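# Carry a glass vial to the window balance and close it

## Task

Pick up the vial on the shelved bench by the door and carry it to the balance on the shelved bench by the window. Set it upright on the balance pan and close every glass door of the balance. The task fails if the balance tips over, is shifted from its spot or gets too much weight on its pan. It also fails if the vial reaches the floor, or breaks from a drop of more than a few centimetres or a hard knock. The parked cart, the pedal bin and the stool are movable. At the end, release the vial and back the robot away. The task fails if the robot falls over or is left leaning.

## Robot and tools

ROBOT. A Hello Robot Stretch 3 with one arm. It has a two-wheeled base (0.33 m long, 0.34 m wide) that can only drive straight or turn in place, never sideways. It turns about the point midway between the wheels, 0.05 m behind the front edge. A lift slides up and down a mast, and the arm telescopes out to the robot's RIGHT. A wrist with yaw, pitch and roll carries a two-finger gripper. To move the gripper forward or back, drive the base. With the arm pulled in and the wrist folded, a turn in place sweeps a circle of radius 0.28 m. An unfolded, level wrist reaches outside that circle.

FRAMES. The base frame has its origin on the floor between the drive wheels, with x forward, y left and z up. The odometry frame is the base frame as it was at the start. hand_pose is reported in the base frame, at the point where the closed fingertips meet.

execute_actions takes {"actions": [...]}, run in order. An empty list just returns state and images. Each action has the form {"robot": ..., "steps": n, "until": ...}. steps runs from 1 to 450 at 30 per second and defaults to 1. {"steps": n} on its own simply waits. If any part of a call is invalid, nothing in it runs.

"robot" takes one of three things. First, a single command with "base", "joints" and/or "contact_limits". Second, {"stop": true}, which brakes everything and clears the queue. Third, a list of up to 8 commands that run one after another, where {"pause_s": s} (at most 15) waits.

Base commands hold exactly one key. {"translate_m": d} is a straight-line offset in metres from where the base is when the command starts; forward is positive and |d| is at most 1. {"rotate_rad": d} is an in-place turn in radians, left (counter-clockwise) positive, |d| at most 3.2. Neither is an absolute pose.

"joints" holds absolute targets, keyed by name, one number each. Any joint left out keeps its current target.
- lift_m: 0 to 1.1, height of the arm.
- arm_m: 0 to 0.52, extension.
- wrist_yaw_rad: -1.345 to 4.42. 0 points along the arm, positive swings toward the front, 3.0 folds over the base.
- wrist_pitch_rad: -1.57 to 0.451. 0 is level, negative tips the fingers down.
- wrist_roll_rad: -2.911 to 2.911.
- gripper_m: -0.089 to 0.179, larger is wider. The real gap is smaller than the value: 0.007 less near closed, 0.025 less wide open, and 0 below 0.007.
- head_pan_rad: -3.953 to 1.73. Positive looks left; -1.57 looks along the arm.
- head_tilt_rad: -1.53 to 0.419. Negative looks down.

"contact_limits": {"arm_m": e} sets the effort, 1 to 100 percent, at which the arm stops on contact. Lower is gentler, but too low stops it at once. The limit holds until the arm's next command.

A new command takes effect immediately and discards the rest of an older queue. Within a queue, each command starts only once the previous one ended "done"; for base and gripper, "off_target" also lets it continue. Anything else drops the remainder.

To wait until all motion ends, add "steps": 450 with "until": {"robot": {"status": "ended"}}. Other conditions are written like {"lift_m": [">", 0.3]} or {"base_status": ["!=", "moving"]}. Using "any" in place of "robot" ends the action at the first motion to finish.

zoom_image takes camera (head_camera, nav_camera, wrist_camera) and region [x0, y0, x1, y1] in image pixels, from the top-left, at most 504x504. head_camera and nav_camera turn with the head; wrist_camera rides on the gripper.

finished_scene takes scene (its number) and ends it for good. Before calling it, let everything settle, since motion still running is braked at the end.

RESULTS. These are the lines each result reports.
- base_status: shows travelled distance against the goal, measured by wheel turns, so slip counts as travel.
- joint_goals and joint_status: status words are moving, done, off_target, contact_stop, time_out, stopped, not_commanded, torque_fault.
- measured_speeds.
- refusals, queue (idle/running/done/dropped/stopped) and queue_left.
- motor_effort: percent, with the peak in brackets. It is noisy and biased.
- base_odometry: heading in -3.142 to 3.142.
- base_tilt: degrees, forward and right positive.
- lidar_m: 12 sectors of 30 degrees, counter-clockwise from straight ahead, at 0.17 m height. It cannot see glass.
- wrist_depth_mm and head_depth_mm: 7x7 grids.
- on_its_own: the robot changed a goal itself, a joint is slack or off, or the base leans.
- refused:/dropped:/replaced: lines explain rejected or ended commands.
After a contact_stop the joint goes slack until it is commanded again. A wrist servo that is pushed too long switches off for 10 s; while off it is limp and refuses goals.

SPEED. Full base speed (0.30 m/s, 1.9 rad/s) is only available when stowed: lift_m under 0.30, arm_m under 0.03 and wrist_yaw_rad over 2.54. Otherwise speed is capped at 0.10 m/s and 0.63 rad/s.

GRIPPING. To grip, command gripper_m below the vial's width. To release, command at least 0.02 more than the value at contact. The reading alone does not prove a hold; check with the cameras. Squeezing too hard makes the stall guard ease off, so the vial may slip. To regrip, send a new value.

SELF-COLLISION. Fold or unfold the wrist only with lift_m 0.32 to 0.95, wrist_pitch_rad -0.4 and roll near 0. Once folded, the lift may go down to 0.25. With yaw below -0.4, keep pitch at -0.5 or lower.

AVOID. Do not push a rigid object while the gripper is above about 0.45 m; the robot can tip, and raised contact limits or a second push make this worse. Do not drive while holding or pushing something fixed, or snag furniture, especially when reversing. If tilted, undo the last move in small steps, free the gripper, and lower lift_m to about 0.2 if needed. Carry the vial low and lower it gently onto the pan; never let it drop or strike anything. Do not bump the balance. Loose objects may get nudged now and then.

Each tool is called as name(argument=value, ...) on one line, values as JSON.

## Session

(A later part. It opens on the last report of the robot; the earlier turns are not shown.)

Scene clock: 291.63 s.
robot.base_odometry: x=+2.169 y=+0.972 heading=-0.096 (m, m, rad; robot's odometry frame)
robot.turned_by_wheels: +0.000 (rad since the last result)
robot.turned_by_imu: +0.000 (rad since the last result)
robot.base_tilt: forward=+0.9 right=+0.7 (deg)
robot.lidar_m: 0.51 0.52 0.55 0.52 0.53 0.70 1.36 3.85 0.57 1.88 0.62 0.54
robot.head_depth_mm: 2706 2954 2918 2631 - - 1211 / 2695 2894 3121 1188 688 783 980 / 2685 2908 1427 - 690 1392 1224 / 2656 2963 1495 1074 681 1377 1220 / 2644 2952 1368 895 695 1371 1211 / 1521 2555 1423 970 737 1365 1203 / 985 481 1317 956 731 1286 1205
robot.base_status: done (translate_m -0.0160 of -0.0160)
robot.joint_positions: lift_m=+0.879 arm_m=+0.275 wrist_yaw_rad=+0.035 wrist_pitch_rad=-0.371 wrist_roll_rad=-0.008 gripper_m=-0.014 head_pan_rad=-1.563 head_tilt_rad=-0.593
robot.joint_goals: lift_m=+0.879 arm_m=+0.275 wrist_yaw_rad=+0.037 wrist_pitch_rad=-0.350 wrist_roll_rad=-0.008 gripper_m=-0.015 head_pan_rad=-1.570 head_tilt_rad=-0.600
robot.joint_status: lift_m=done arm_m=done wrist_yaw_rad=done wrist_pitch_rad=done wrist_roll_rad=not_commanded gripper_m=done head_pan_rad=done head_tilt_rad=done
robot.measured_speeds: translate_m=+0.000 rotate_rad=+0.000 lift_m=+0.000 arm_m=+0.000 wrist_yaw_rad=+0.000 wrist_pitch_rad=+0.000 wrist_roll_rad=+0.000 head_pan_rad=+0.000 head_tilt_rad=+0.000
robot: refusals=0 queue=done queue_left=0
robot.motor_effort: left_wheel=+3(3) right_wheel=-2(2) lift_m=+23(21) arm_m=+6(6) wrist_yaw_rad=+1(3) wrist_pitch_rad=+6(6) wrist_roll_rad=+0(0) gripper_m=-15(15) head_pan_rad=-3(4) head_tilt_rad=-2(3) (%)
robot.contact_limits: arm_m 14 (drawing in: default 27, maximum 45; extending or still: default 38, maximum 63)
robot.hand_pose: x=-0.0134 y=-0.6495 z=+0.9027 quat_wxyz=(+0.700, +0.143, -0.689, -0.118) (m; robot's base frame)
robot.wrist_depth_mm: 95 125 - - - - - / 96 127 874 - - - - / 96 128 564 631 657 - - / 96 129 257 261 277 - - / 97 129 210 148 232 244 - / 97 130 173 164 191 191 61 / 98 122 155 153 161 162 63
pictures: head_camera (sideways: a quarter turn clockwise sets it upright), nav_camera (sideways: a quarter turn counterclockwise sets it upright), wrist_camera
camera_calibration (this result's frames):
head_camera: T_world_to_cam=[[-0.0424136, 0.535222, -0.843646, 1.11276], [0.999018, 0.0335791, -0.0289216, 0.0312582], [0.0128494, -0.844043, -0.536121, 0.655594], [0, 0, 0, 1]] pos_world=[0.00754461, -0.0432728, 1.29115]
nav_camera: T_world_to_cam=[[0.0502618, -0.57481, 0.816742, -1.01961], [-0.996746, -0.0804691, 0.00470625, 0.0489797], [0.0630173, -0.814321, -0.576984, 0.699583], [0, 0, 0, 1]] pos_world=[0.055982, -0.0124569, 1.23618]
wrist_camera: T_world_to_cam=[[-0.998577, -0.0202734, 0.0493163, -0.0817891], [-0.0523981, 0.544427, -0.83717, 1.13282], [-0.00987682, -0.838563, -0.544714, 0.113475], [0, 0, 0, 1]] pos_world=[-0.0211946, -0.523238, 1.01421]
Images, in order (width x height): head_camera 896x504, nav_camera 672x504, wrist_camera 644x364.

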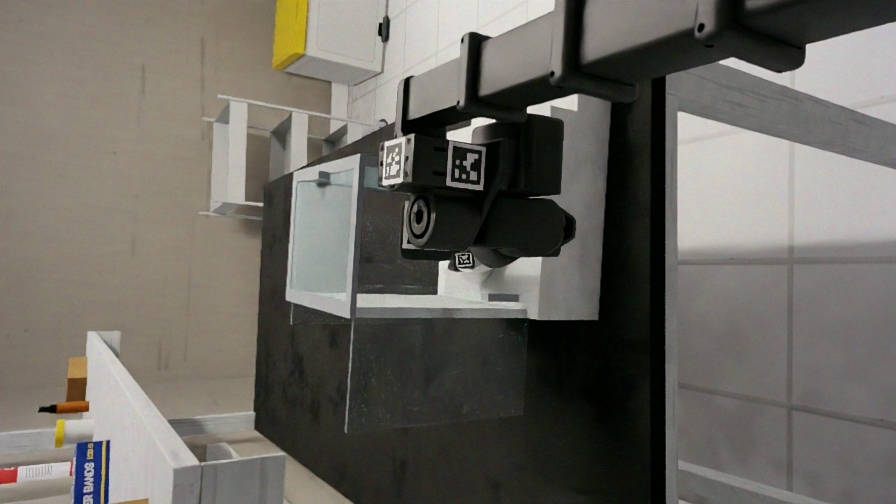

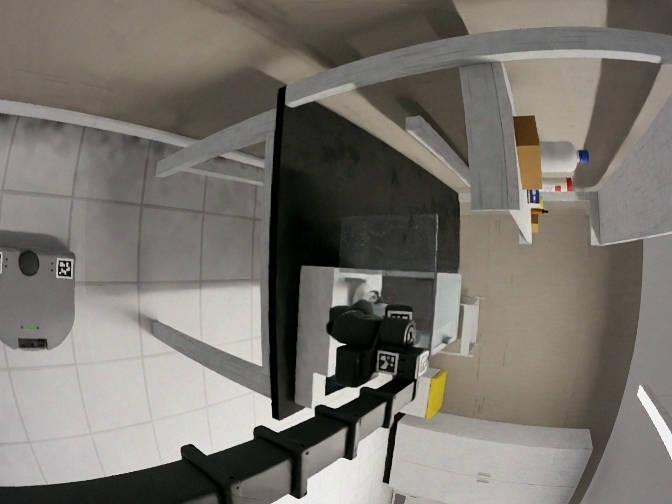

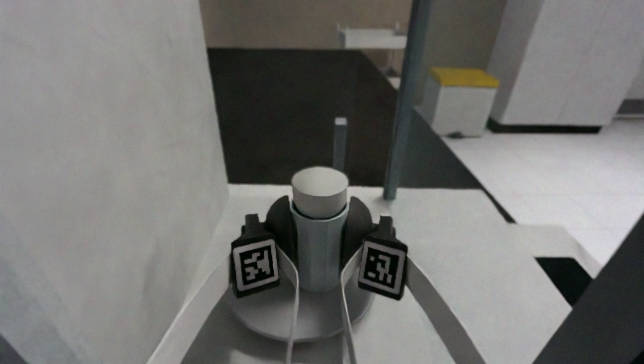

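execute_actions(actions=[{"robot": {"joints": {"gripper_m": 0.06}}, "steps": 450, "until": {"robot": {"status": "ended"}}}, {"steps": 15}])

Scene clock: 294.97 s.
robot.base_odometry: x=+2.169 y=+0.972 heading=-0.096 (m, m, rad; robot's odometry frame)
robot.turned_by_wheels: +0.000 (rad since the last result)
robot.turned_by_imu: +0.000 (rad since the last result)
robot.base_tilt: forward=+1.1 right=+0.5 (deg)
robot.lidar_m: 0.51 0.52 0.55 0.52 0.53 0.70 1.36 3.86 0.57 1.87 0.62 0.54
robot.head_depth_mm: 2697 2955 2907 2632 - - 1215 / 2674 2883 3130 1186 690 786 983 / 2680 2893 1429 - 688 1388 1223 / 2694 2962 1487 1101 681 1381 1221 / 2663 2941 1369 896 697 1371 1217 / 1514 2558 1439 973 737 1362 1201 / 978 482 1315 961 729 1286 1198
robot.base_status: done (translate_m -0.0160 of -0.0160)
robot.joint_positions: lift_m=+0.879 arm_m=+0.275 wrist_yaw_rad=+0.035 wrist_pitch_rad=-0.365 wrist_roll_rad=-0.008 gripper_m=+0.060 head_pan_rad=-1.563 head_tilt_rad=-0.593
robot.joint_goals: lift_m=+0.879 arm_m=+0.275 wrist_yaw_rad=+0.037 wrist_pitch_rad=-0.350 wrist_roll_rad=-0.008 gripper_m=+0.060 head_pan_rad=-1.570 head_tilt_rad=-0.600
robot.joint_status: lift_m=done arm_m=done wrist_yaw_rad=done wrist_pitch_rad=done wrist_roll_rad=not_commanded gripper_m=done head_pan_rad=done head_tilt_rad=done
robot.measured_speeds: translate_m=+0.000 rotate_rad=+0.000 lift_m=+0.000 arm_m=+0.000 wrist_yaw_rad=+0.000 wrist_pitch_rad=+0.000 wrist_roll_rad=+0.000 head_pan_rad=+0.000 head_tilt_rad=+0.000
robot: refusals=0 queue=done queue_left=0
robot.motor_effort: left_wheel=+3(3) right_wheel=-2(2) lift_m=+23(23) arm_m=+6(6) wrist_yaw_rad=+2(2) wrist_pitch_rad=+5(6) wrist_roll_rad=+0(0) gripper_m=+1(82) head_pan_rad=-4(4) head_tilt_rad=-1(1) (%)
robot.contact_limits: arm_m 14 (drawing in: default 27, maximum 45; extending or still: default 38, maximum 63)
robot.hand_pose: x=-0.0134 y=-0.6502 z=+0.9040 quat_wxyz=(+0.701, +0.141, -0.690, -0.116) (m; robot's base frame)
robot.wrist_depth_mm: 95 126 - - - - - / 95 127 878 - - - - / 96 127 565 643 674 - - / 96 129 261 264 282 - - / 97 129 204 156 244 254 - / 97 126 172 165 179 192 61 / 98 121 157 153 163 164 62
pictures: head_camera (sideways: a quarter turn clockwise sets it upright), nav_camera (sideways: a quarter turn counterclockwise sets it upright), wrist_camera
camera_calibration (this result's frames):
head_camera: T_world_to_cam=[[-0.0424135, 0.535223, -0.843646, 1.11276], [0.999018, 0.033579, -0.0289216, 0.0312582], [0.0128493, -0.844043, -0.536121, 0.655594], [0, 0, 0, 1]] pos_world=[0.0075446, -0.0432728, 1.29115]
nav_camera: T_world_to_cam=[[0.0502617, -0.57481, 0.816742, -1.01961], [-0.996746, -0.080469, 0.00470624, 0.0489797], [0.0630172, -0.814321, -0.576984, 0.699583], [0, 0, 0, 1]] pos_world=[0.055982, -0.0124569, 1.23618]
wrist_camera: T_world_to_cam=[[-0.998587, -0.0200109, 0.0492352, -0.0815966], [-0.0522407, 0.539888, -0.840114, 1.13391], [-0.00977009, -0.841499, -0.540171, 0.10762], [0, 0, 0, 1]] pos_world=[-0.0211935, -0.523257, 1.01477]
Images, in order (width x height): head_camera 896x504, nav_camera 672x504, wrist_camera 644x364.

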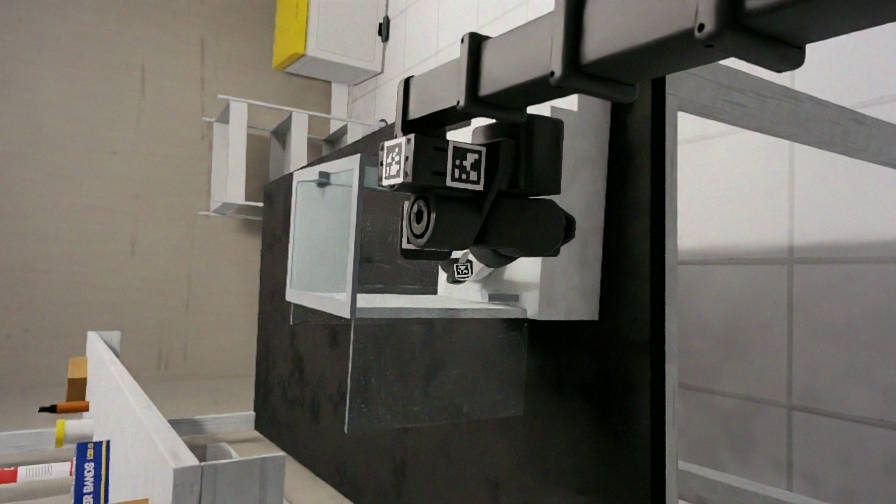

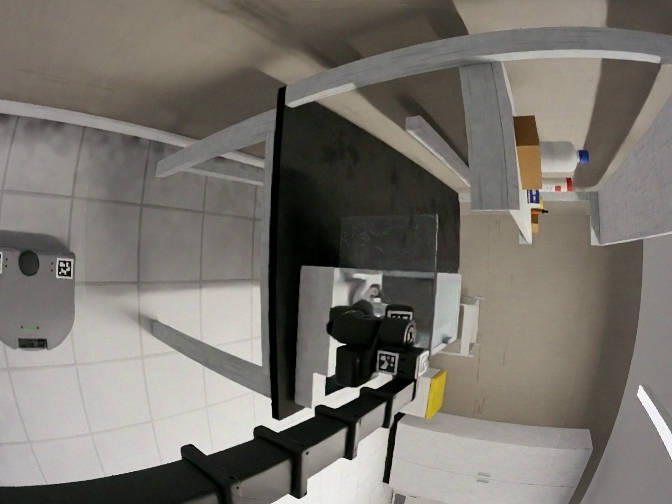

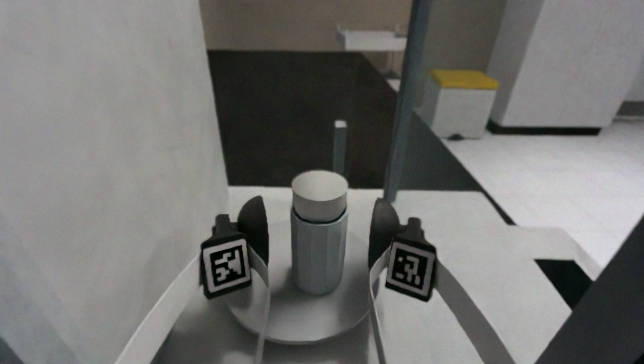

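execute_actions(actions=[{"robot": [{"joints": {"lift_m": 0.94}}, {"joints": {"gripper_m": 0.0}}, {"joints": {"arm_m": 0.12}, "contact_limits": {"arm_m": 15}}], "steps": 450, "until": {"robot": {"status": "ended"}}}])

Scene clock: 305.73 s.
robot.base_odometry: x=+2.169 y=+0.972 heading=-0.096 (m, m, rad; robot's odometry frame)
robot.turned_by_wheels: +0.000 (rad since the last result)
robot.turned_by_imu: +0.000 (rad since the last result)
robot.base_tilt: forward=+1.1 right=+0.6 (deg)
robot.lidar_m: 0.51 0.52 0.55 0.52 0.53 0.70 1.36 3.85 0.57 1.88 0.62 0.54
robot.head_depth_mm: 2702 2973 2940 2846 - 1415 1241 / 2702 2921 3111 - - 825 983 / 2670 2872 1424 1087 - 1402 1223 / 2679 2961 1490 1068 684 1379 1225 / 2643 2924 1378 900 696 1378 1206 / 1525 2591 1435 973 735 1366 1206 / 983 483 1312 957 729 1284 1201
robot.base_status: done (translate_m -0.0160 of -0.0160)
robot.joint_positions: lift_m=+0.940 arm_m=+0.120 wrist_yaw_rad=+0.035 wrist_pitch_rad=-0.365 wrist_roll_rad=-0.008 gripper_m=+0.000 head_pan_rad=-1.563 head_tilt_rad=-0.593
robot.joint_goals: lift_m=+0.940 arm_m=+0.120 wrist_yaw_rad=+0.037 wrist_pitch_rad=-0.350 wrist_roll_rad=-0.008 gripper_m=+0.000 head_pan_rad=-1.570 head_tilt_rad=-0.600
robot.joint_status: lift_m=done arm_m=done wrist_yaw_rad=done wrist_pitch_rad=done wrist_roll_rad=not_commanded gripper_m=done head_pan_rad=done head_tilt_rad=done
robot.measured_speeds: translate_m=+0.000 rotate_rad=+0.000 lift_m=+0.000 arm_m=+0.000 wrist_yaw_rad=+0.000 wrist_pitch_rad=+0.000 wrist_roll_rad=+0.000 head_pan_rad=+0.000 head_tilt_rad=+0.000
robot: refusals=0 queue=done queue_left=0
robot.motor_effort: left_wheel=+3(3) right_wheel=-2(3) lift_m=+39(39) arm_m=-5(3) wrist_yaw_rad=+1(1) wrist_pitch_rad=+5(4) wrist_roll_rad=+0(0) gripper_m=-2(83) head_pan_rad=-4(4) head_tilt_rad=-2(2) (%)
robot.contact_limits: arm_m 15 (drawing in: default 27, maximum 45; extending or still: default 38, maximum 63)
robot.hand_pose: x=-0.0134 y=-0.4960 z=+0.9644 quat_wxyz=(+0.701, +0.141, -0.690, -0.116) (m; robot's base frame)
robot.wrist_depth_mm: 676 954 246 - - - - / 590 - 252 - - - - / 690 787 299 811 914 - - / 584 588 368 367 416 - - / 450 467 345 - 324 421 - / 376 383 370 276 279 309 - / 322 330 313 308 309 309 -
pictures: head_camera (sideways: a quarter turn clockwise sets it upright), nav_camera (sideways: a quarter turn counterclockwise sets it upright), wrist_camera
camera_calibration (this result's frames):
head_camera: T_world_to_cam=[[-0.0424135, 0.535223, -0.843646, 1.11276], [0.999018, 0.033579, -0.0289216, 0.0312582], [0.0128493, -0.844043, -0.536121, 0.655594], [0, 0, 0, 1]] pos_world=[0.0075446, -0.0432728, 1.29115]
nav_camera: T_world_to_cam=[[0.0502617, -0.57481, 0.816742, -1.01961], [-0.996746, -0.080469, 0.00470624, 0.0489797], [0.0630172, -0.814321, -0.576984, 0.699583], [0, 0, 0, 1]] pos_world=[0.055982, -0.0124569, 1.23618]
wrist_camera: T_world_to_cam=[[-0.998582, -0.0202377, 0.0492357, -0.0815461], [-0.0523632, 0.539919, -0.840087, 1.1014], [-0.00958192, -0.841474, -0.540213, 0.270065], [0, 0, 0, 1]] pos_world=[-0.0211702, -0.369062, 1.07517]
Images, in order (width x height): head_camera 896x504, nav_camera 672x504, wrist_camera 644x364.

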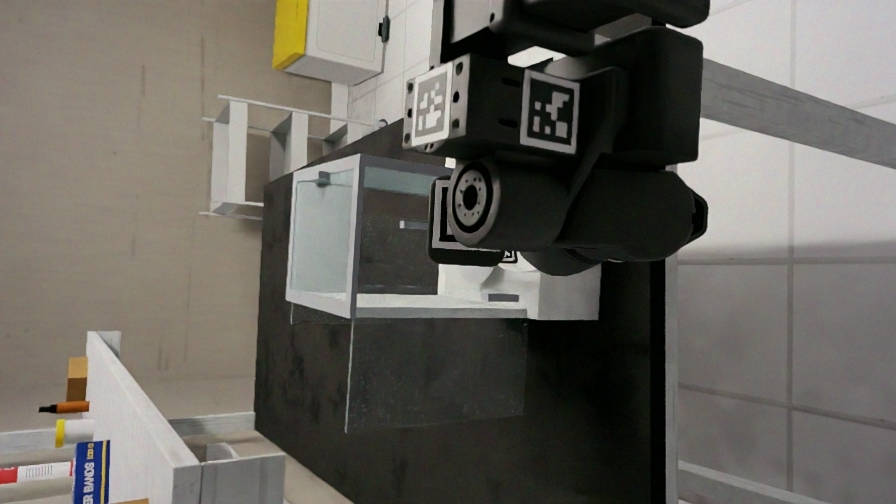

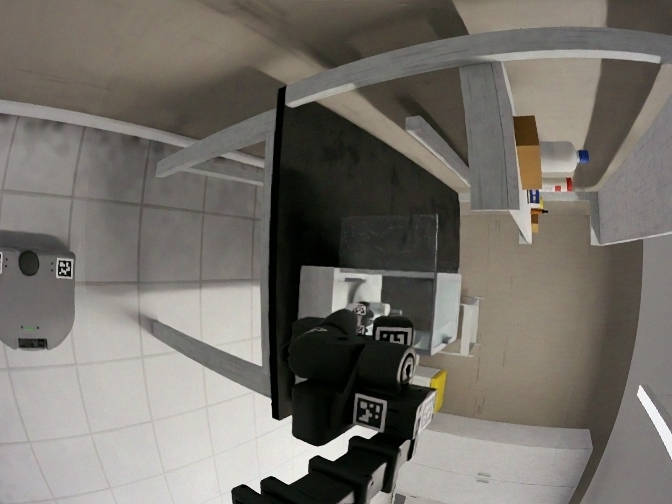

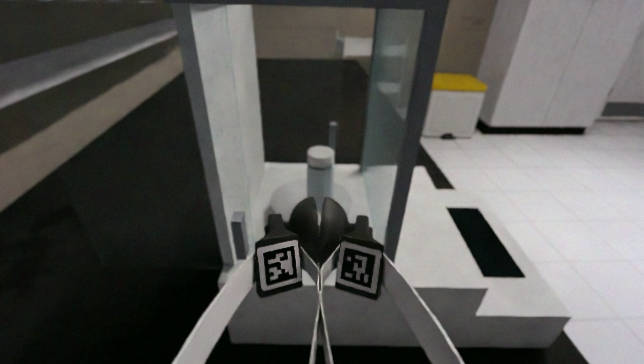

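execute_actions(actions=[{"robot": {"base": {"translate_m": 0.064}, "joints": {"lift_m": 0.876, "gripper_m": 0.045, "arm_m": 0.13}}, "steps": 450, "until": {"robot": {"status": "ended"}}}])

Scene clock: 313.13 s.
robot.base_odometry: x=+2.233 y=+0.966 heading=-0.096 (m, m, rad; robot's odometry frame)
robot.turned_by_wheels: +0.000 (rad since the last result)
robot.turned_by_imu: +0.000 (rad since the last result)
robot.base_tilt: forward=+0.9 right=+0.7 (deg)
robot.lidar_m: 0.45 0.46 0.55 0.52 0.54 0.71 1.42 3.91 0.59 1.53 0.58 0.47
robot.head_depth_mm: 2682 2976 2918 2486 - - 1184 / 2695 2878 2822 794 - - 1039 / 2682 2907 1434 824 - - 1225 / 2680 2920 1481 950 - 1375 1218 / 2611 2935 1458 987 743 1369 1207 / 1327 447 1273 972 733 1353 1200 / 628 439 1246 960 729 1269 1118
robot.base_status: done (translate_m +0.0640 of +0.0640)
robot.joint_positions: lift_m=+0.876 arm_m=+0.130 wrist_yaw_rad=+0.035 wrist_pitch_rad=-0.365 wrist_roll_rad=-0.008 gripper_m=+0.045 head_pan_rad=-1.563 head_tilt_rad=-0.593
robot.joint_goals: lift_m=+0.876 arm_m=+0.130 wrist_yaw_rad=+0.037 wrist_pitch_rad=-0.350 wrist_roll_rad=-0.008 gripper_m=+0.045 head_pan_rad=-1.570 head_tilt_rad=-0.600
robot.joint_status: lift_m=done arm_m=done wrist_yaw_rad=done wrist_pitch_rad=done wrist_roll_rad=not_commanded gripper_m=done head_pan_rad=done head_tilt_rad=done
robot.measured_speeds: translate_m=+0.000 rotate_rad=+0.000 lift_m=+0.000 arm_m=+0.000 wrist_yaw_rad=+0.000 wrist_pitch_rad=+0.000 wrist_roll_rad=+0.000 head_pan_rad=+0.000 head_tilt_rad=+0.000
robot: refusals=0 queue=done queue_left=0
robot.motor_effort: left_wheel=+3(7) right_wheel=-2(3) lift_m=+23(38) arm_m=+6(7) wrist_yaw_rad=+2(1) wrist_pitch_rad=+4(5) wrist_roll_rad=+0(0) gripper_m=+0(78) head_pan_rad=-5(3) head_tilt_rad=-3(2) (%)
robot.hand_pose: x=-0.0134 y=-0.5051 z=+0.9009 quat_wxyz=(+0.701, +0.141, -0.690, -0.116) (m; robot's base frame)
robot.wrist_depth_mm: 524 810 - - - - - / 610 874 963 918 - - - / 596 631 624 362 370 398 - / 448 465 472 274 283 280 - / 360 368 384 236 237 233 271 / 301 303 294 253 262 254 260 / 256 257 259 263 265 265 269
pictures: head_camera (sideways: a quarter turn clockwise sets it upright), nav_camera (sideways: a quarter turn counterclockwise sets it upright), wrist_camera
camera_calibration (this result's frames):
head_camera: T_world_to_cam=[[-0.0424135, 0.535222, -0.843646, 1.11276], [0.999018, 0.0335789, -0.0289216, 0.0312582], [0.0128492, -0.844043, -0.536121, 0.655594], [0, 0, 0, 1]] pos_world=[0.0075446, -0.0432728, 1.29115]
nav_camera: T_world_to_cam=[[0.0502616, -0.57481, 0.816742, -1.01961], [-0.996746, -0.0804689, 0.00470625, 0.0489797], [0.0630171, -0.814321, -0.576984, 0.699583], [0, 0, 0, 1]] pos_world=[0.055982, -0.0124569, 1.23618]
wrist_camera: T_world_to_cam=[[-0.998582, -0.020247, 0.0492387, -0.0786152], [-0.0523689, 0.540081, -0.839982, 1.05302], [-0.00958575, -0.84137, -0.540375, 0.228256], [0, 0, 0, 1]] pos_world=[-0.0211702, -0.378259, 1.01173]
Images, in order (width x height): head_camera 896x504, nav_camera 672x504, wrist_camera 644x364.

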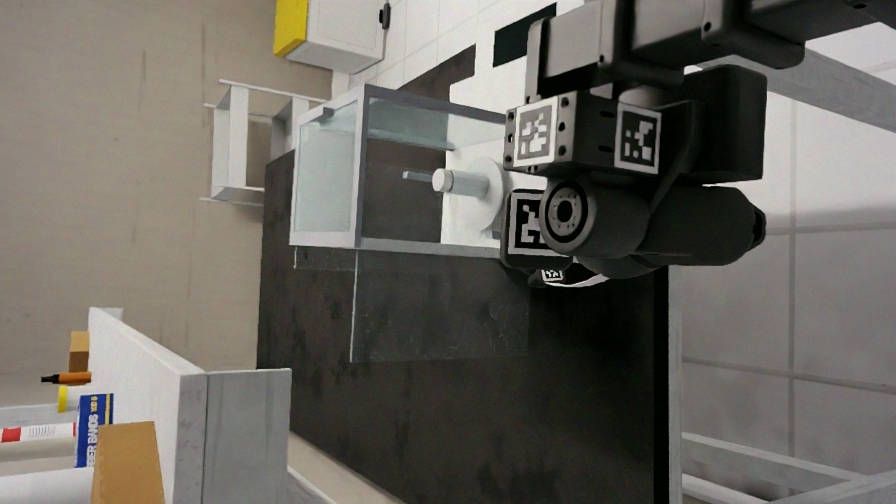

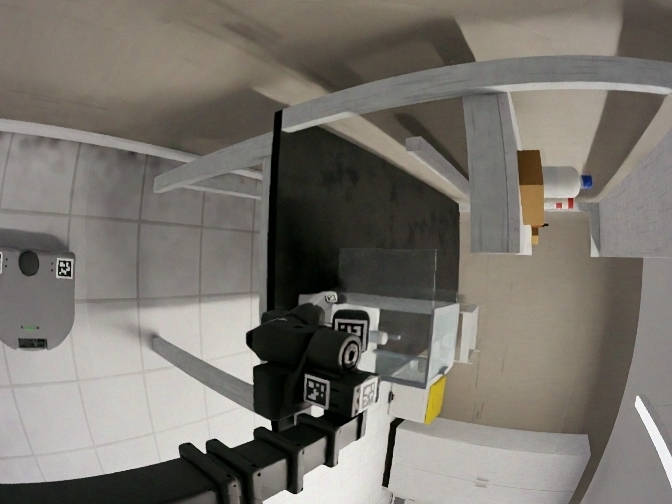

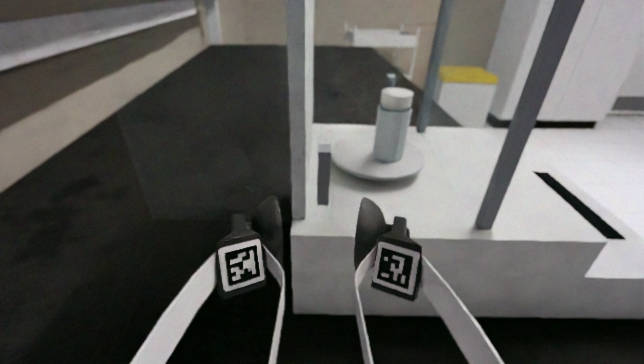

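execute_actions(actions=[{"robot": {"joints": {"arm_m": 0.158}, "contact_limits": {"arm_m": 11}}, "steps": 450, "until": {"robot": {"status": "ended"}}}])

Scene clock: 319.07 s.
robot.base_odometry: x=+2.233 y=+0.966 heading=-0.096 (m, m, rad; robot's odometry frame)
robot.turned_by_wheels: +0.000 (rad since the last result)
robot.turned_by_imu: +0.000 (rad since the last result)
robot.base_tilt: forward=+1.1 right=+0.6 (deg)
robot.lidar_m: 0.45 0.46 0.55 0.52 0.54 0.71 1.43 3.89 0.59 1.53 0.58 0.47
robot.head_depth_mm: 2708 2960 2961 2507 - - 1190 / 2690 2874 2840 907 - 1397 1038 / 2707 2934 1429 1058 - 1394 1229 / 2693 2936 1477 996 - 1383 1221 / 2588 2920 1461 990 743 1367 1211 / 1327 448 1273 976 734 1363 1204 / 631 439 1238 961 728 1263 1124
robot.base_status: done (translate_m +0.0640 of +0.0640)
robot.joint_positions: lift_m=+0.876 arm_m=+0.158 wrist_yaw_rad=+0.035 wrist_pitch_rad=-0.365 wrist_roll_rad=-0.008 gripper_m=+0.045 head_pan_rad=-1.563 head_tilt_rad=-0.593
robot.joint_goals: lift_m=+0.876 arm_m=+0.158 wrist_yaw_rad=+0.037 wrist_pitch_rad=-0.350 wrist_roll_rad=-0.008 gripper_m=+0.045 head_pan_rad=-1.570 head_tilt_rad=-0.600
robot.joint_status: lift_m=done arm_m=done wrist_yaw_rad=done wrist_pitch_rad=done wrist_roll_rad=not_commanded gripper_m=done head_pan_rad=done head_tilt_rad=done
robot.measured_speeds: translate_m=+0.000 rotate_rad=+0.000 lift_m=+0.000 arm_m=+0.000 wrist_yaw_rad=+0.000 wrist_pitch_rad=+0.000 wrist_roll_rad=+0.000 head_pan_rad=+0.000 head_tilt_rad=+0.000
robot: refusals=0 queue=done queue_left=0
robot.motor_effort: left_wheel=+3(4) right_wheel=-2(2) lift_m=+23(23) arm_m=+5(7) wrist_yaw_rad=+2(1) wrist_pitch_rad=+5(4) wrist_roll_rad=+0(0) gripper_m=+0(0) head_pan_rad=-3(4) head_tilt_rad=-1(3) (%)
robot.contact_limits: arm_m 11 (drawing in: default 27, maximum 45; extending or still: default 38, maximum 63)
robot.hand_pose: x=-0.0134 y=-0.5331 z=+0.9009 quat_wxyz=(+0.701, +0.141, -0.690, -0.116) (m; robot's base frame)
robot.wrist_depth_mm: 523 866 - - - - - / 616 873 992 821 - - - / 597 608 628 365 351 - - / 454 456 473 273 262 277 - / 363 363 384 218 236 222 256 / 301 302 297 212 217 210 211 / 258 258 260 248 244 242 243
pictures: head_camera (sideways: a quarter turn clockwise sets it upright), nav_camera (sideways: a quarter turn counterclockwise sets it upright), wrist_camera
camera_calibration (this result's frames):
head_camera: T_world_to_cam=[[-0.0424135, 0.535223, -0.843646, 1.11276], [0.999018, 0.033579, -0.0289216, 0.0312582], [0.0128493, -0.844043, -0.536121, 0.655594], [0, 0, 0, 1]] pos_world=[0.0075446, -0.0432728, 1.29115]
nav_camera: T_world_to_cam=[[0.0502617, -0.57481, 0.816742, -1.01961], [-0.996746, -0.080469, 0.00470624, 0.0489797], [0.0630172, -0.814321, -0.576984, 0.699583], [0, 0, 0, 1]] pos_world=[0.055982, -0.0124569, 1.23618]
wrist_camera: T_world_to_cam=[[-0.998582, -0.0202471, 0.0492389, -0.0791822], [-0.0523691, 0.540081, -0.839982, 1.06814], [-0.00958579, -0.84137, -0.540375, 0.204701], [0, 0, 0, 1]] pos_world=[-0.0211702, -0.406255, 1.01173]
Images, in order (width x height): head_camera 896x504, nav_camera 672x504, wrist_camera 644x364.

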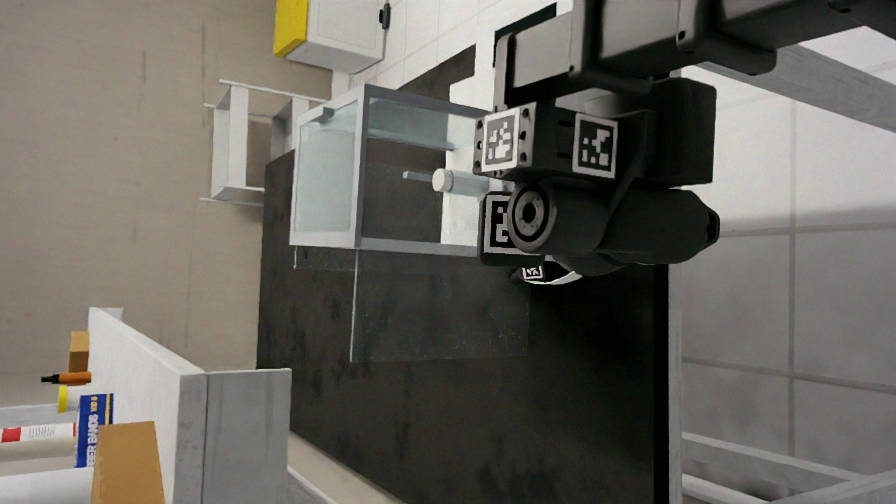

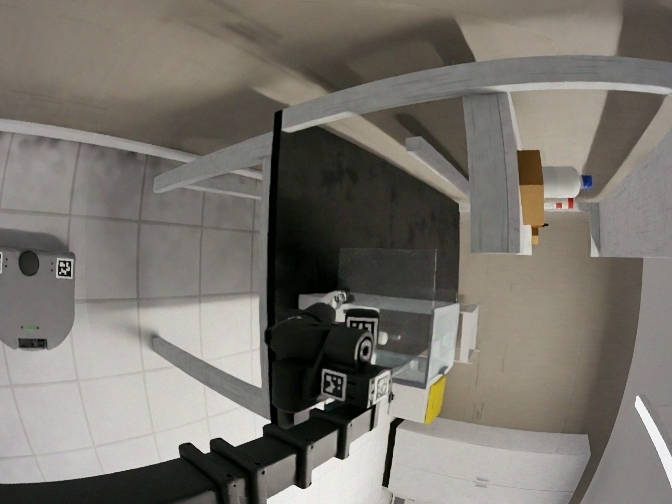

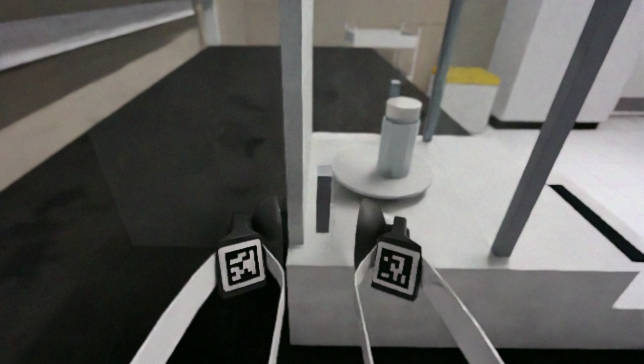

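execute_actions(actions=[{"robot": [{"joints": {"arm_m": 0.164}, "contact_limits": {"arm_m": 11}}, {"base": {"translate_m": -0.05}}], "steps": 450, "until": {"robot": {"status": "ended"}}}])

Scene clock: 327.37 s.
robot.base_odometry: x=+2.183 y=+0.970 heading=-0.096 (m, m, rad; robot's odometry frame)
robot.turned_by_wheels: +0.000 (rad since the last result)
robot.turned_by_imu: +0.000 (rad since the last result)
robot.base_tilt: forward=+0.9 right=+0.6 (deg)
robot.lidar_m: 0.50 0.51 0.55 0.52 0.53 0.70 1.38 3.87 0.57 1.80 0.61 0.52
robot.head_depth_mm: 2710 2938 2925 2545 - - 1241 / 2708 2900 3132 1072 - 825 952 / 2674 2925 1422 825 - 1394 1231 / 2671 2979 1485 1046 - 1376 1220 / 2618 2929 1463 938 717 1370 1210 / 1599 2453 1432 974 733 1364 1200 / 969 446 1253 965 729 1238 1174
robot.base_status: done (translate_m -0.0500 of -0.0500)
robot.joint_positions: lift_m=+0.876 arm_m=+0.164 wrist_yaw_rad=+0.042 wrist_pitch_rad=-0.365 wrist_roll_rad=-0.008 gripper_m=+0.045 head_pan_rad=-1.563 head_tilt_rad=-0.593
robot.joint_goals: lift_m=+0.876 arm_m=+0.164 wrist_yaw_rad=+0.037 wrist_pitch_rad=-0.350 wrist_roll_rad=-0.008 gripper_m=+0.045 head_pan_rad=-1.570 head_tilt_rad=-0.600
robot.joint_status: lift_m=done arm_m=done wrist_yaw_rad=done wrist_pitch_rad=done wrist_roll_rad=not_commanded gripper_m=done head_pan_rad=done head_tilt_rad=done
robot.measured_speeds: translate_m=+0.000 rotate_rad=+0.000 lift_m=+0.000 arm_m=+0.000 wrist_yaw_rad=+0.000 wrist_pitch_rad=+0.000 wrist_roll_rad=+0.000 head_pan_rad=+0.000 head_tilt_rad=+0.000
robot: refusals=0 queue=done queue_left=0
robot.motor_effort: left_wheel=+4(7) right_wheel=-4(6) lift_m=+23(23) arm_m=+6(5) wrist_yaw_rad=-3(5) wrist_pitch_rad=+5(5) wrist_roll_rad=+0(0) gripper_m=+0(2) head_pan_rad=-5(4) head_tilt_rad=-3(1) (%)
robot.contact_limits: arm_m 11 (drawing in: default 27, maximum 45; extending or still: default 38, maximum 63)
robot.hand_pose: x=-0.0119 y=-0.5391 z=+0.9009 quat_wxyz=(+0.701, +0.144, -0.689, -0.114) (m; robot's base frame)
robot.wrist_depth_mm: 590 856 195 - - - - / 663 856 196 - - - - / 608 616 233 365 657 - - / 450 464 241 257 278 347 - / 361 363 357 222 220 233 - / 297 302 210 202 206 205 233 / 258 260 244 232 233 232 231
pictures: head_camera (sideways: a quarter turn clockwise sets it upright), nav_camera (sideways: a quarter turn counterclockwise sets it upright), wrist_camera
camera_calibration (this result's frames):
head_camera: T_world_to_cam=[[-0.0424135, 0.535223, -0.843646, 1.11276], [0.999018, 0.033579, -0.0289216, 0.0312582], [0.0128493, -0.844043, -0.536121, 0.655594], [0, 0, 0, 1]] pos_world=[0.0075446, -0.0432728, 1.29115]
nav_camera: T_world_to_cam=[[0.0502617, -0.57481, 0.816742, -1.01961], [-0.996746, -0.080469, 0.00470624, 0.0489797], [0.0630172, -0.814321, -0.576984, 0.699583], [0, 0, 0, 1]] pos_world=[0.055982, -0.0124569, 1.23618]
wrist_camera: T_world_to_cam=[[-0.998436, -0.0264578, 0.0492401, -0.0812181], [-0.0557284, 0.539746, -0.839982, 1.0712], [-0.00435306, -0.841412, -0.540376, 0.199756], [0, 0, 0, 1]] pos_world=[-0.0205251, -0.412248, 1.01173]
Images, in order (width x height): head_camera 896x504, nav_camera 672x504, wrist_camera 644x364.

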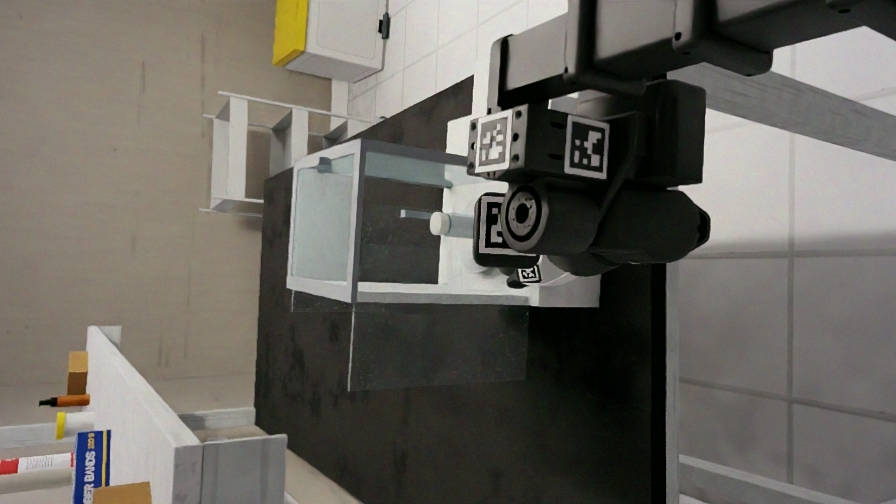

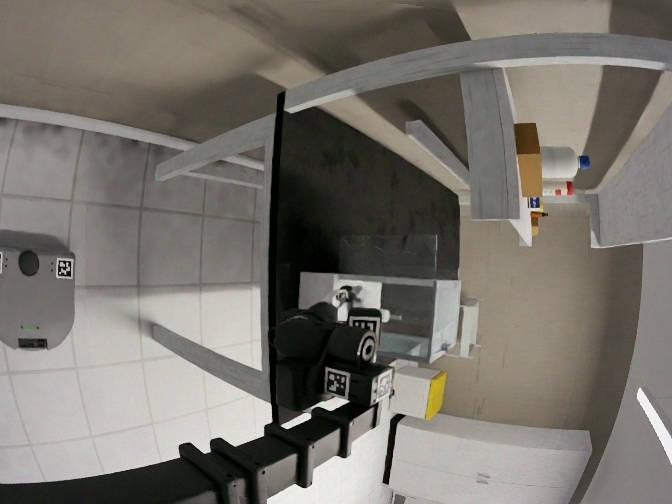

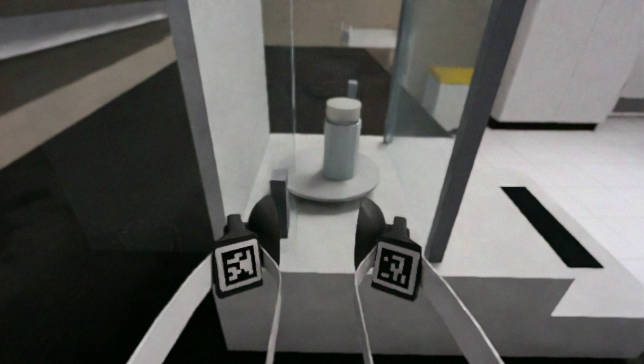

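execute_actions(actions=[{"robot": [{"joints": {"wrist_yaw_rad": -0.05}}, {"base": {"translate_m": -0.045}}], "steps": 450, "until": {"robot": {"status": "ended"}}}])

Scene clock: 337.63 s.
robot.base_odometry: x=+2.138 y=+0.975 heading=-0.096 (m, m, rad; robot's odometry frame)
robot.turned_by_wheels: +0.000 (rad since the last result)
robot.turned_by_imu: +0.000 (rad since the last result)
robot.base_tilt: forward=+1.0 right=+0.6 (deg)
robot.lidar_m: 0.54 0.55 0.55 0.52 0.53 0.70 1.33 3.50 0.56 1.94 0.63 0.57
robot.head_depth_mm: 2696 2955 2947 2510 - - 1240 / 2711 2944 3141 2495 - 809 1179 / 2685 2900 1633 922 - 1397 1171 / 2650 2954 1496 818 678 1378 1214 / 2659 2929 1382 754 680 1376 1213 / 2334 2719 1438 971 738 1361 1206 / 1013 1500 1414 960 730 1312 1199
robot.base_status: done (translate_m -0.0450 of -0.0450)
robot.joint_positions: lift_m=+0.876 arm_m=+0.164 wrist_yaw_rad=-0.042 wrist_pitch_rad=-0.367 wrist_roll_rad=-0.008 gripper_m=+0.045 head_pan_rad=-1.563 head_tilt_rad=-0.593
robot.joint_goals: lift_m=+0.876 arm_m=+0.164 wrist_yaw_rad=-0.050 wrist_pitch_rad=-0.350 wrist_roll_rad=-0.008 gripper_m=+0.045 head_pan_rad=-1.570 head_tilt_rad=-0.600
robot.joint_status: lift_m=done arm_m=done wrist_yaw_rad=done wrist_pitch_rad=done wrist_roll_rad=not_commanded gripper_m=done head_pan_rad=done head_tilt_rad=done
robot.measured_speeds: translate_m=+0.000 rotate_rad=+0.000 lift_m=+0.000 arm_m=+0.000 wrist_yaw_rad=+0.000 wrist_pitch_rad=+0.000 wrist_roll_rad=+0.000 head_pan_rad=+0.000 head_tilt_rad=+0.000
robot: refusals=0 queue=done queue_left=0
robot.motor_effort: left_wheel=+4(7) right_wheel=-4(7) lift_m=+23(23) arm_m=+6(6) wrist_yaw_rad=-6(8) wrist_pitch_rad=+5(5) wrist_roll_rad=+0(0) gripper_m=-2(2) head_pan_rad=-4(4) head_tilt_rad=-2(2) (%)
robot.contact_limits: arm_m 11 (drawing in: default 27, maximum 45; extending or still: default 38, maximum 63)
robot.hand_pose: x=-0.0313 y=-0.5389 z=+0.9006 quat_wxyz=(+0.695, +0.115, -0.695, -0.143) (m; robot's base frame)
robot.wrist_depth_mm: 153 225 - - - - - / 157 223 984 801 - - - / 166 222 333 363 - - - / 433 221 255 270 319 - - / 361 212 231 215 236 300 - / 301 195 205 205 216 236 - / 257 243 226 238 247 253 -
pictures: head_camera (sideways: a quarter turn clockwise sets it upright), nav_camera (sideways: a quarter turn counterclockwise sets it upright), wrist_camera
camera_calibration (this result's frames):
head_camera: T_world_to_cam=[[-0.0424136, 0.535223, -0.843646, 1.11276], [0.999018, 0.0335791, -0.0289216, 0.0312582], [0.0128494, -0.844043, -0.536121, 0.655594], [0, 0, 0, 1]] pos_world=[0.00754461, -0.0432728, 1.29115]
nav_camera: T_world_to_cam=[[0.0502618, -0.57481, 0.816742, -1.01961], [-0.996746, -0.0804691, 0.00470624, 0.0489797], [0.0630173, -0.814321, -0.576984, 0.699583], [0, 0, 0, 1]] pos_world=[0.055982, -0.0124568, 1.23618]
wrist_camera: T_world_to_cam=[[-0.997145, 0.0572284, 0.0492582, -0.0553876], [-0.0102692, 0.543513, -0.839338, 1.07268], [-0.0748065, -0.837447, -0.541374, 0.200485], [0, 0, 0, 1]] pos_world=[-0.0292164, -0.411951, 1.01161]
Images, in order (width x height): head_camera 896x504, nav_camera 672x504, wrist_camera 644x364.

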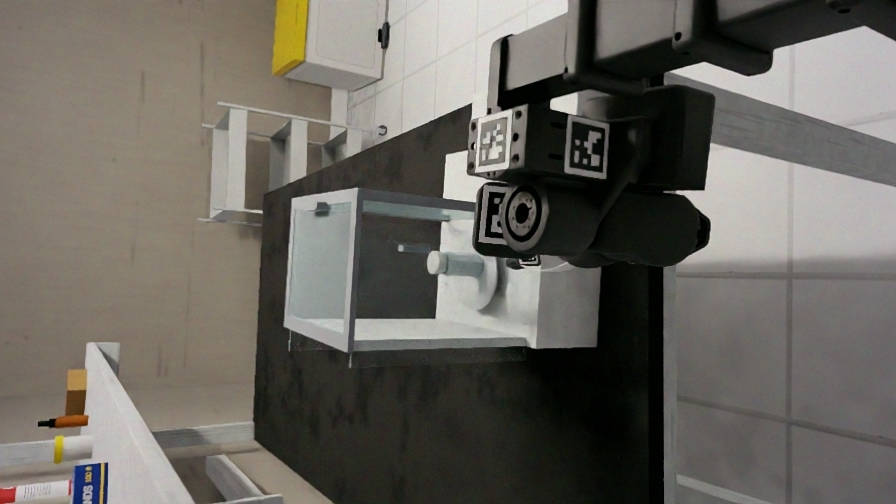

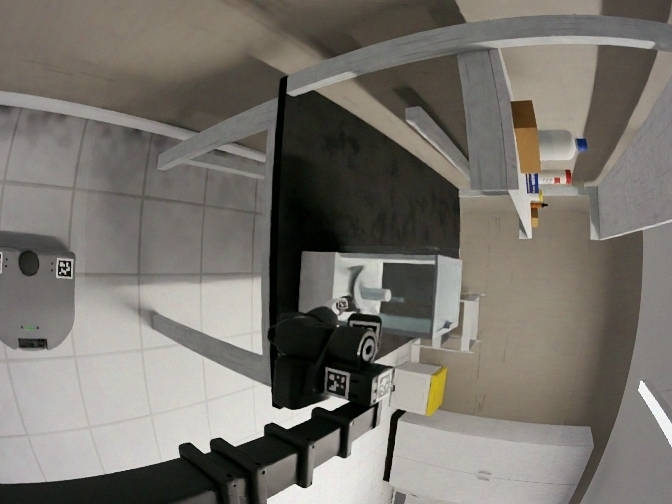

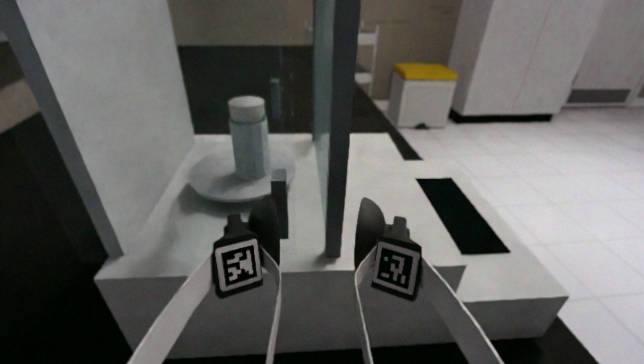

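execute_actions(actions=[{"robot": {"base": {"translate_m": -0.018}}, "steps": 450, "until": {"robot": {"status": "ended"}}}])

Scene clock: 340.90 s.
robot.base_odometry: x=+2.120 y=+0.976 heading=-0.096 (m, m, rad; robot's odometry frame)
robot.turned_by_wheels: +0.000 (rad since the last result)
robot.turned_by_imu: +0.000 (rad since the last result)
robot.base_tilt: forward=+1.2 right=+0.4 (deg)
robot.lidar_m: 0.56 0.57 0.55 0.52 0.53 0.70 1.31 3.48 0.55 1.94 0.65 0.59
robot.head_depth_mm: 2701 2968 2916 2499 - - 1242 / 2710 2909 3143 2537 - 1360 1205 / 2666 2892 1749 1059 - 1390 1086 / 2673 2963 1478 778 680 1377 1223 / 2691 2963 1370 742 676 1368 1210 / 2406 2801 1439 969 735 1366 1204 / 1166 1651 1410 958 728 1348 1201
robot.base_status: done (translate_m -0.0180 of -0.0180)
robot.joint_positions: lift_m=+0.876 arm_m=+0.164 wrist_yaw_rad=-0.042 wrist_pitch_rad=-0.367 wrist_roll_rad=-0.008 gripper_m=+0.045 head_pan_rad=-1.563 head_tilt_rad=-0.593
robot.joint_goals: lift_m=+0.876 arm_m=+0.164 wrist_yaw_rad=-0.050 wrist_pitch_rad=-0.350 wrist_roll_rad=-0.008 gripper_m=+0.045 head_pan_rad=-1.570 head_tilt_rad=-0.600
robot.joint_status: lift_m=done arm_m=done wrist_yaw_rad=done wrist_pitch_rad=done wrist_roll_rad=not_commanded gripper_m=done head_pan_rad=done head_tilt_rad=done
robot.measured_speeds: translate_m=+0.000 rotate_rad=+0.000 lift_m=+0.000 arm_m=+0.000 wrist_yaw_rad=+0.000 wrist_pitch_rad=+0.000 wrist_roll_rad=+0.000 head_pan_rad=+0.000 head_tilt_rad=+0.000
robot: refusals=0 queue=done queue_left=0
robot.motor_effort: left_wheel=+5(6) right_wheel=-3(7) lift_m=+23(23) arm_m=+6(6) wrist_yaw_rad=-5(6) wrist_pitch_rad=+5(5) wrist_roll_rad=+0(0) gripper_m=-1(1) head_pan_rad=-4(4) head_tilt_rad=-2(2) (%)
robot.contact_limits: arm_m 11 (drawing in: default 27, maximum 45; extending or still: default 38, maximum 63)
robot.hand_pose: x=-0.0313 y=-0.5389 z=+0.9006 quat_wxyz=(+0.695, +0.115, -0.695, -0.143) (m; robot's base frame)
robot.wrist_depth_mm: 178 260 - - - - - / 176 261 962 933 - - - / 182 258 335 364 - - - / 192 252 256 272 344 - - / 344 218 231 217 271 - - / 290 195 205 205 225 237 - / 255 220 227 238 247 255 -
pictures: head_camera (sideways: a quarter turn clockwise sets it upright), nav_camera (sideways: a quarter turn counterclockwise sets it upright), wrist_camera
camera_calibration (this result's frames):
head_camera: T_world_to_cam=[[-0.0424135, 0.535222, -0.843646, 1.11276], [0.999018, 0.033579, -0.0289216, 0.0312582], [0.0128493, -0.844043, -0.536121, 0.655594], [0, 0, 0, 1]] pos_world=[0.0075446, -0.0432728, 1.29115]
nav_camera: T_world_to_cam=[[0.0502617, -0.57481, 0.816742, -1.01961], [-0.996746, -0.080469, 0.00470625, 0.0489797], [0.0630172, -0.814321, -0.576984, 0.699583], [0, 0, 0, 1]] pos_world=[0.055982, -0.0124569, 1.23618]
wrist_camera: T_world_to_cam=[[-0.997138, 0.0573541, 0.049258, -0.0553486], [-0.0102005, 0.543515, -0.839338, 1.07268], [-0.0749119, -0.837438, -0.541374, 0.200486], [0, 0, 0, 1]] pos_world=[-0.0292294, -0.41195, 1.01161]
Images, in order (width x height): head_camera 896x504, nav_camera 672x504, wrist_camera 644x364.

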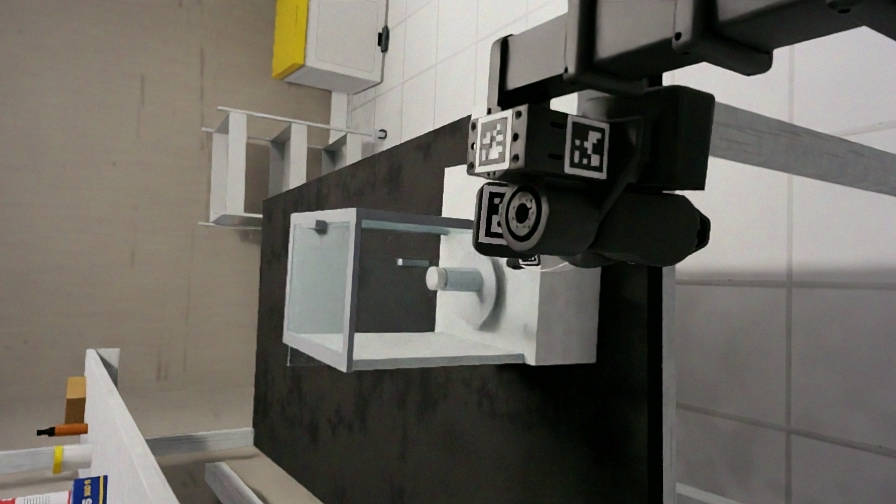

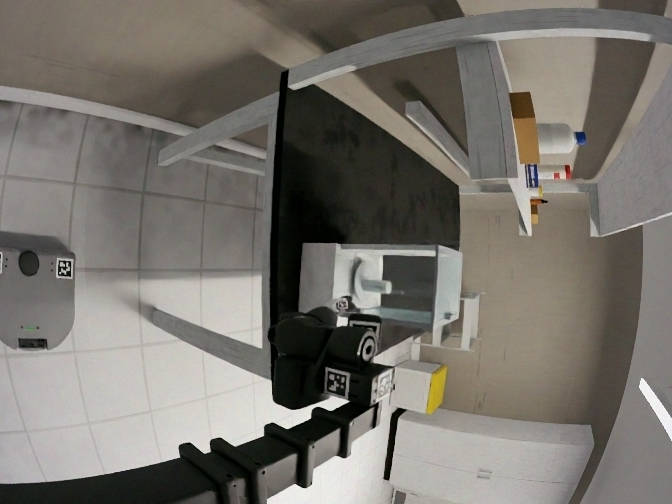

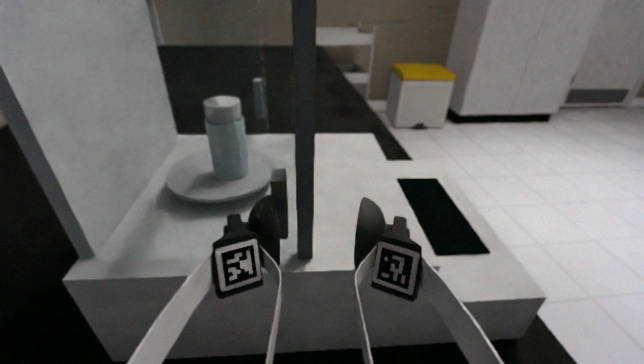

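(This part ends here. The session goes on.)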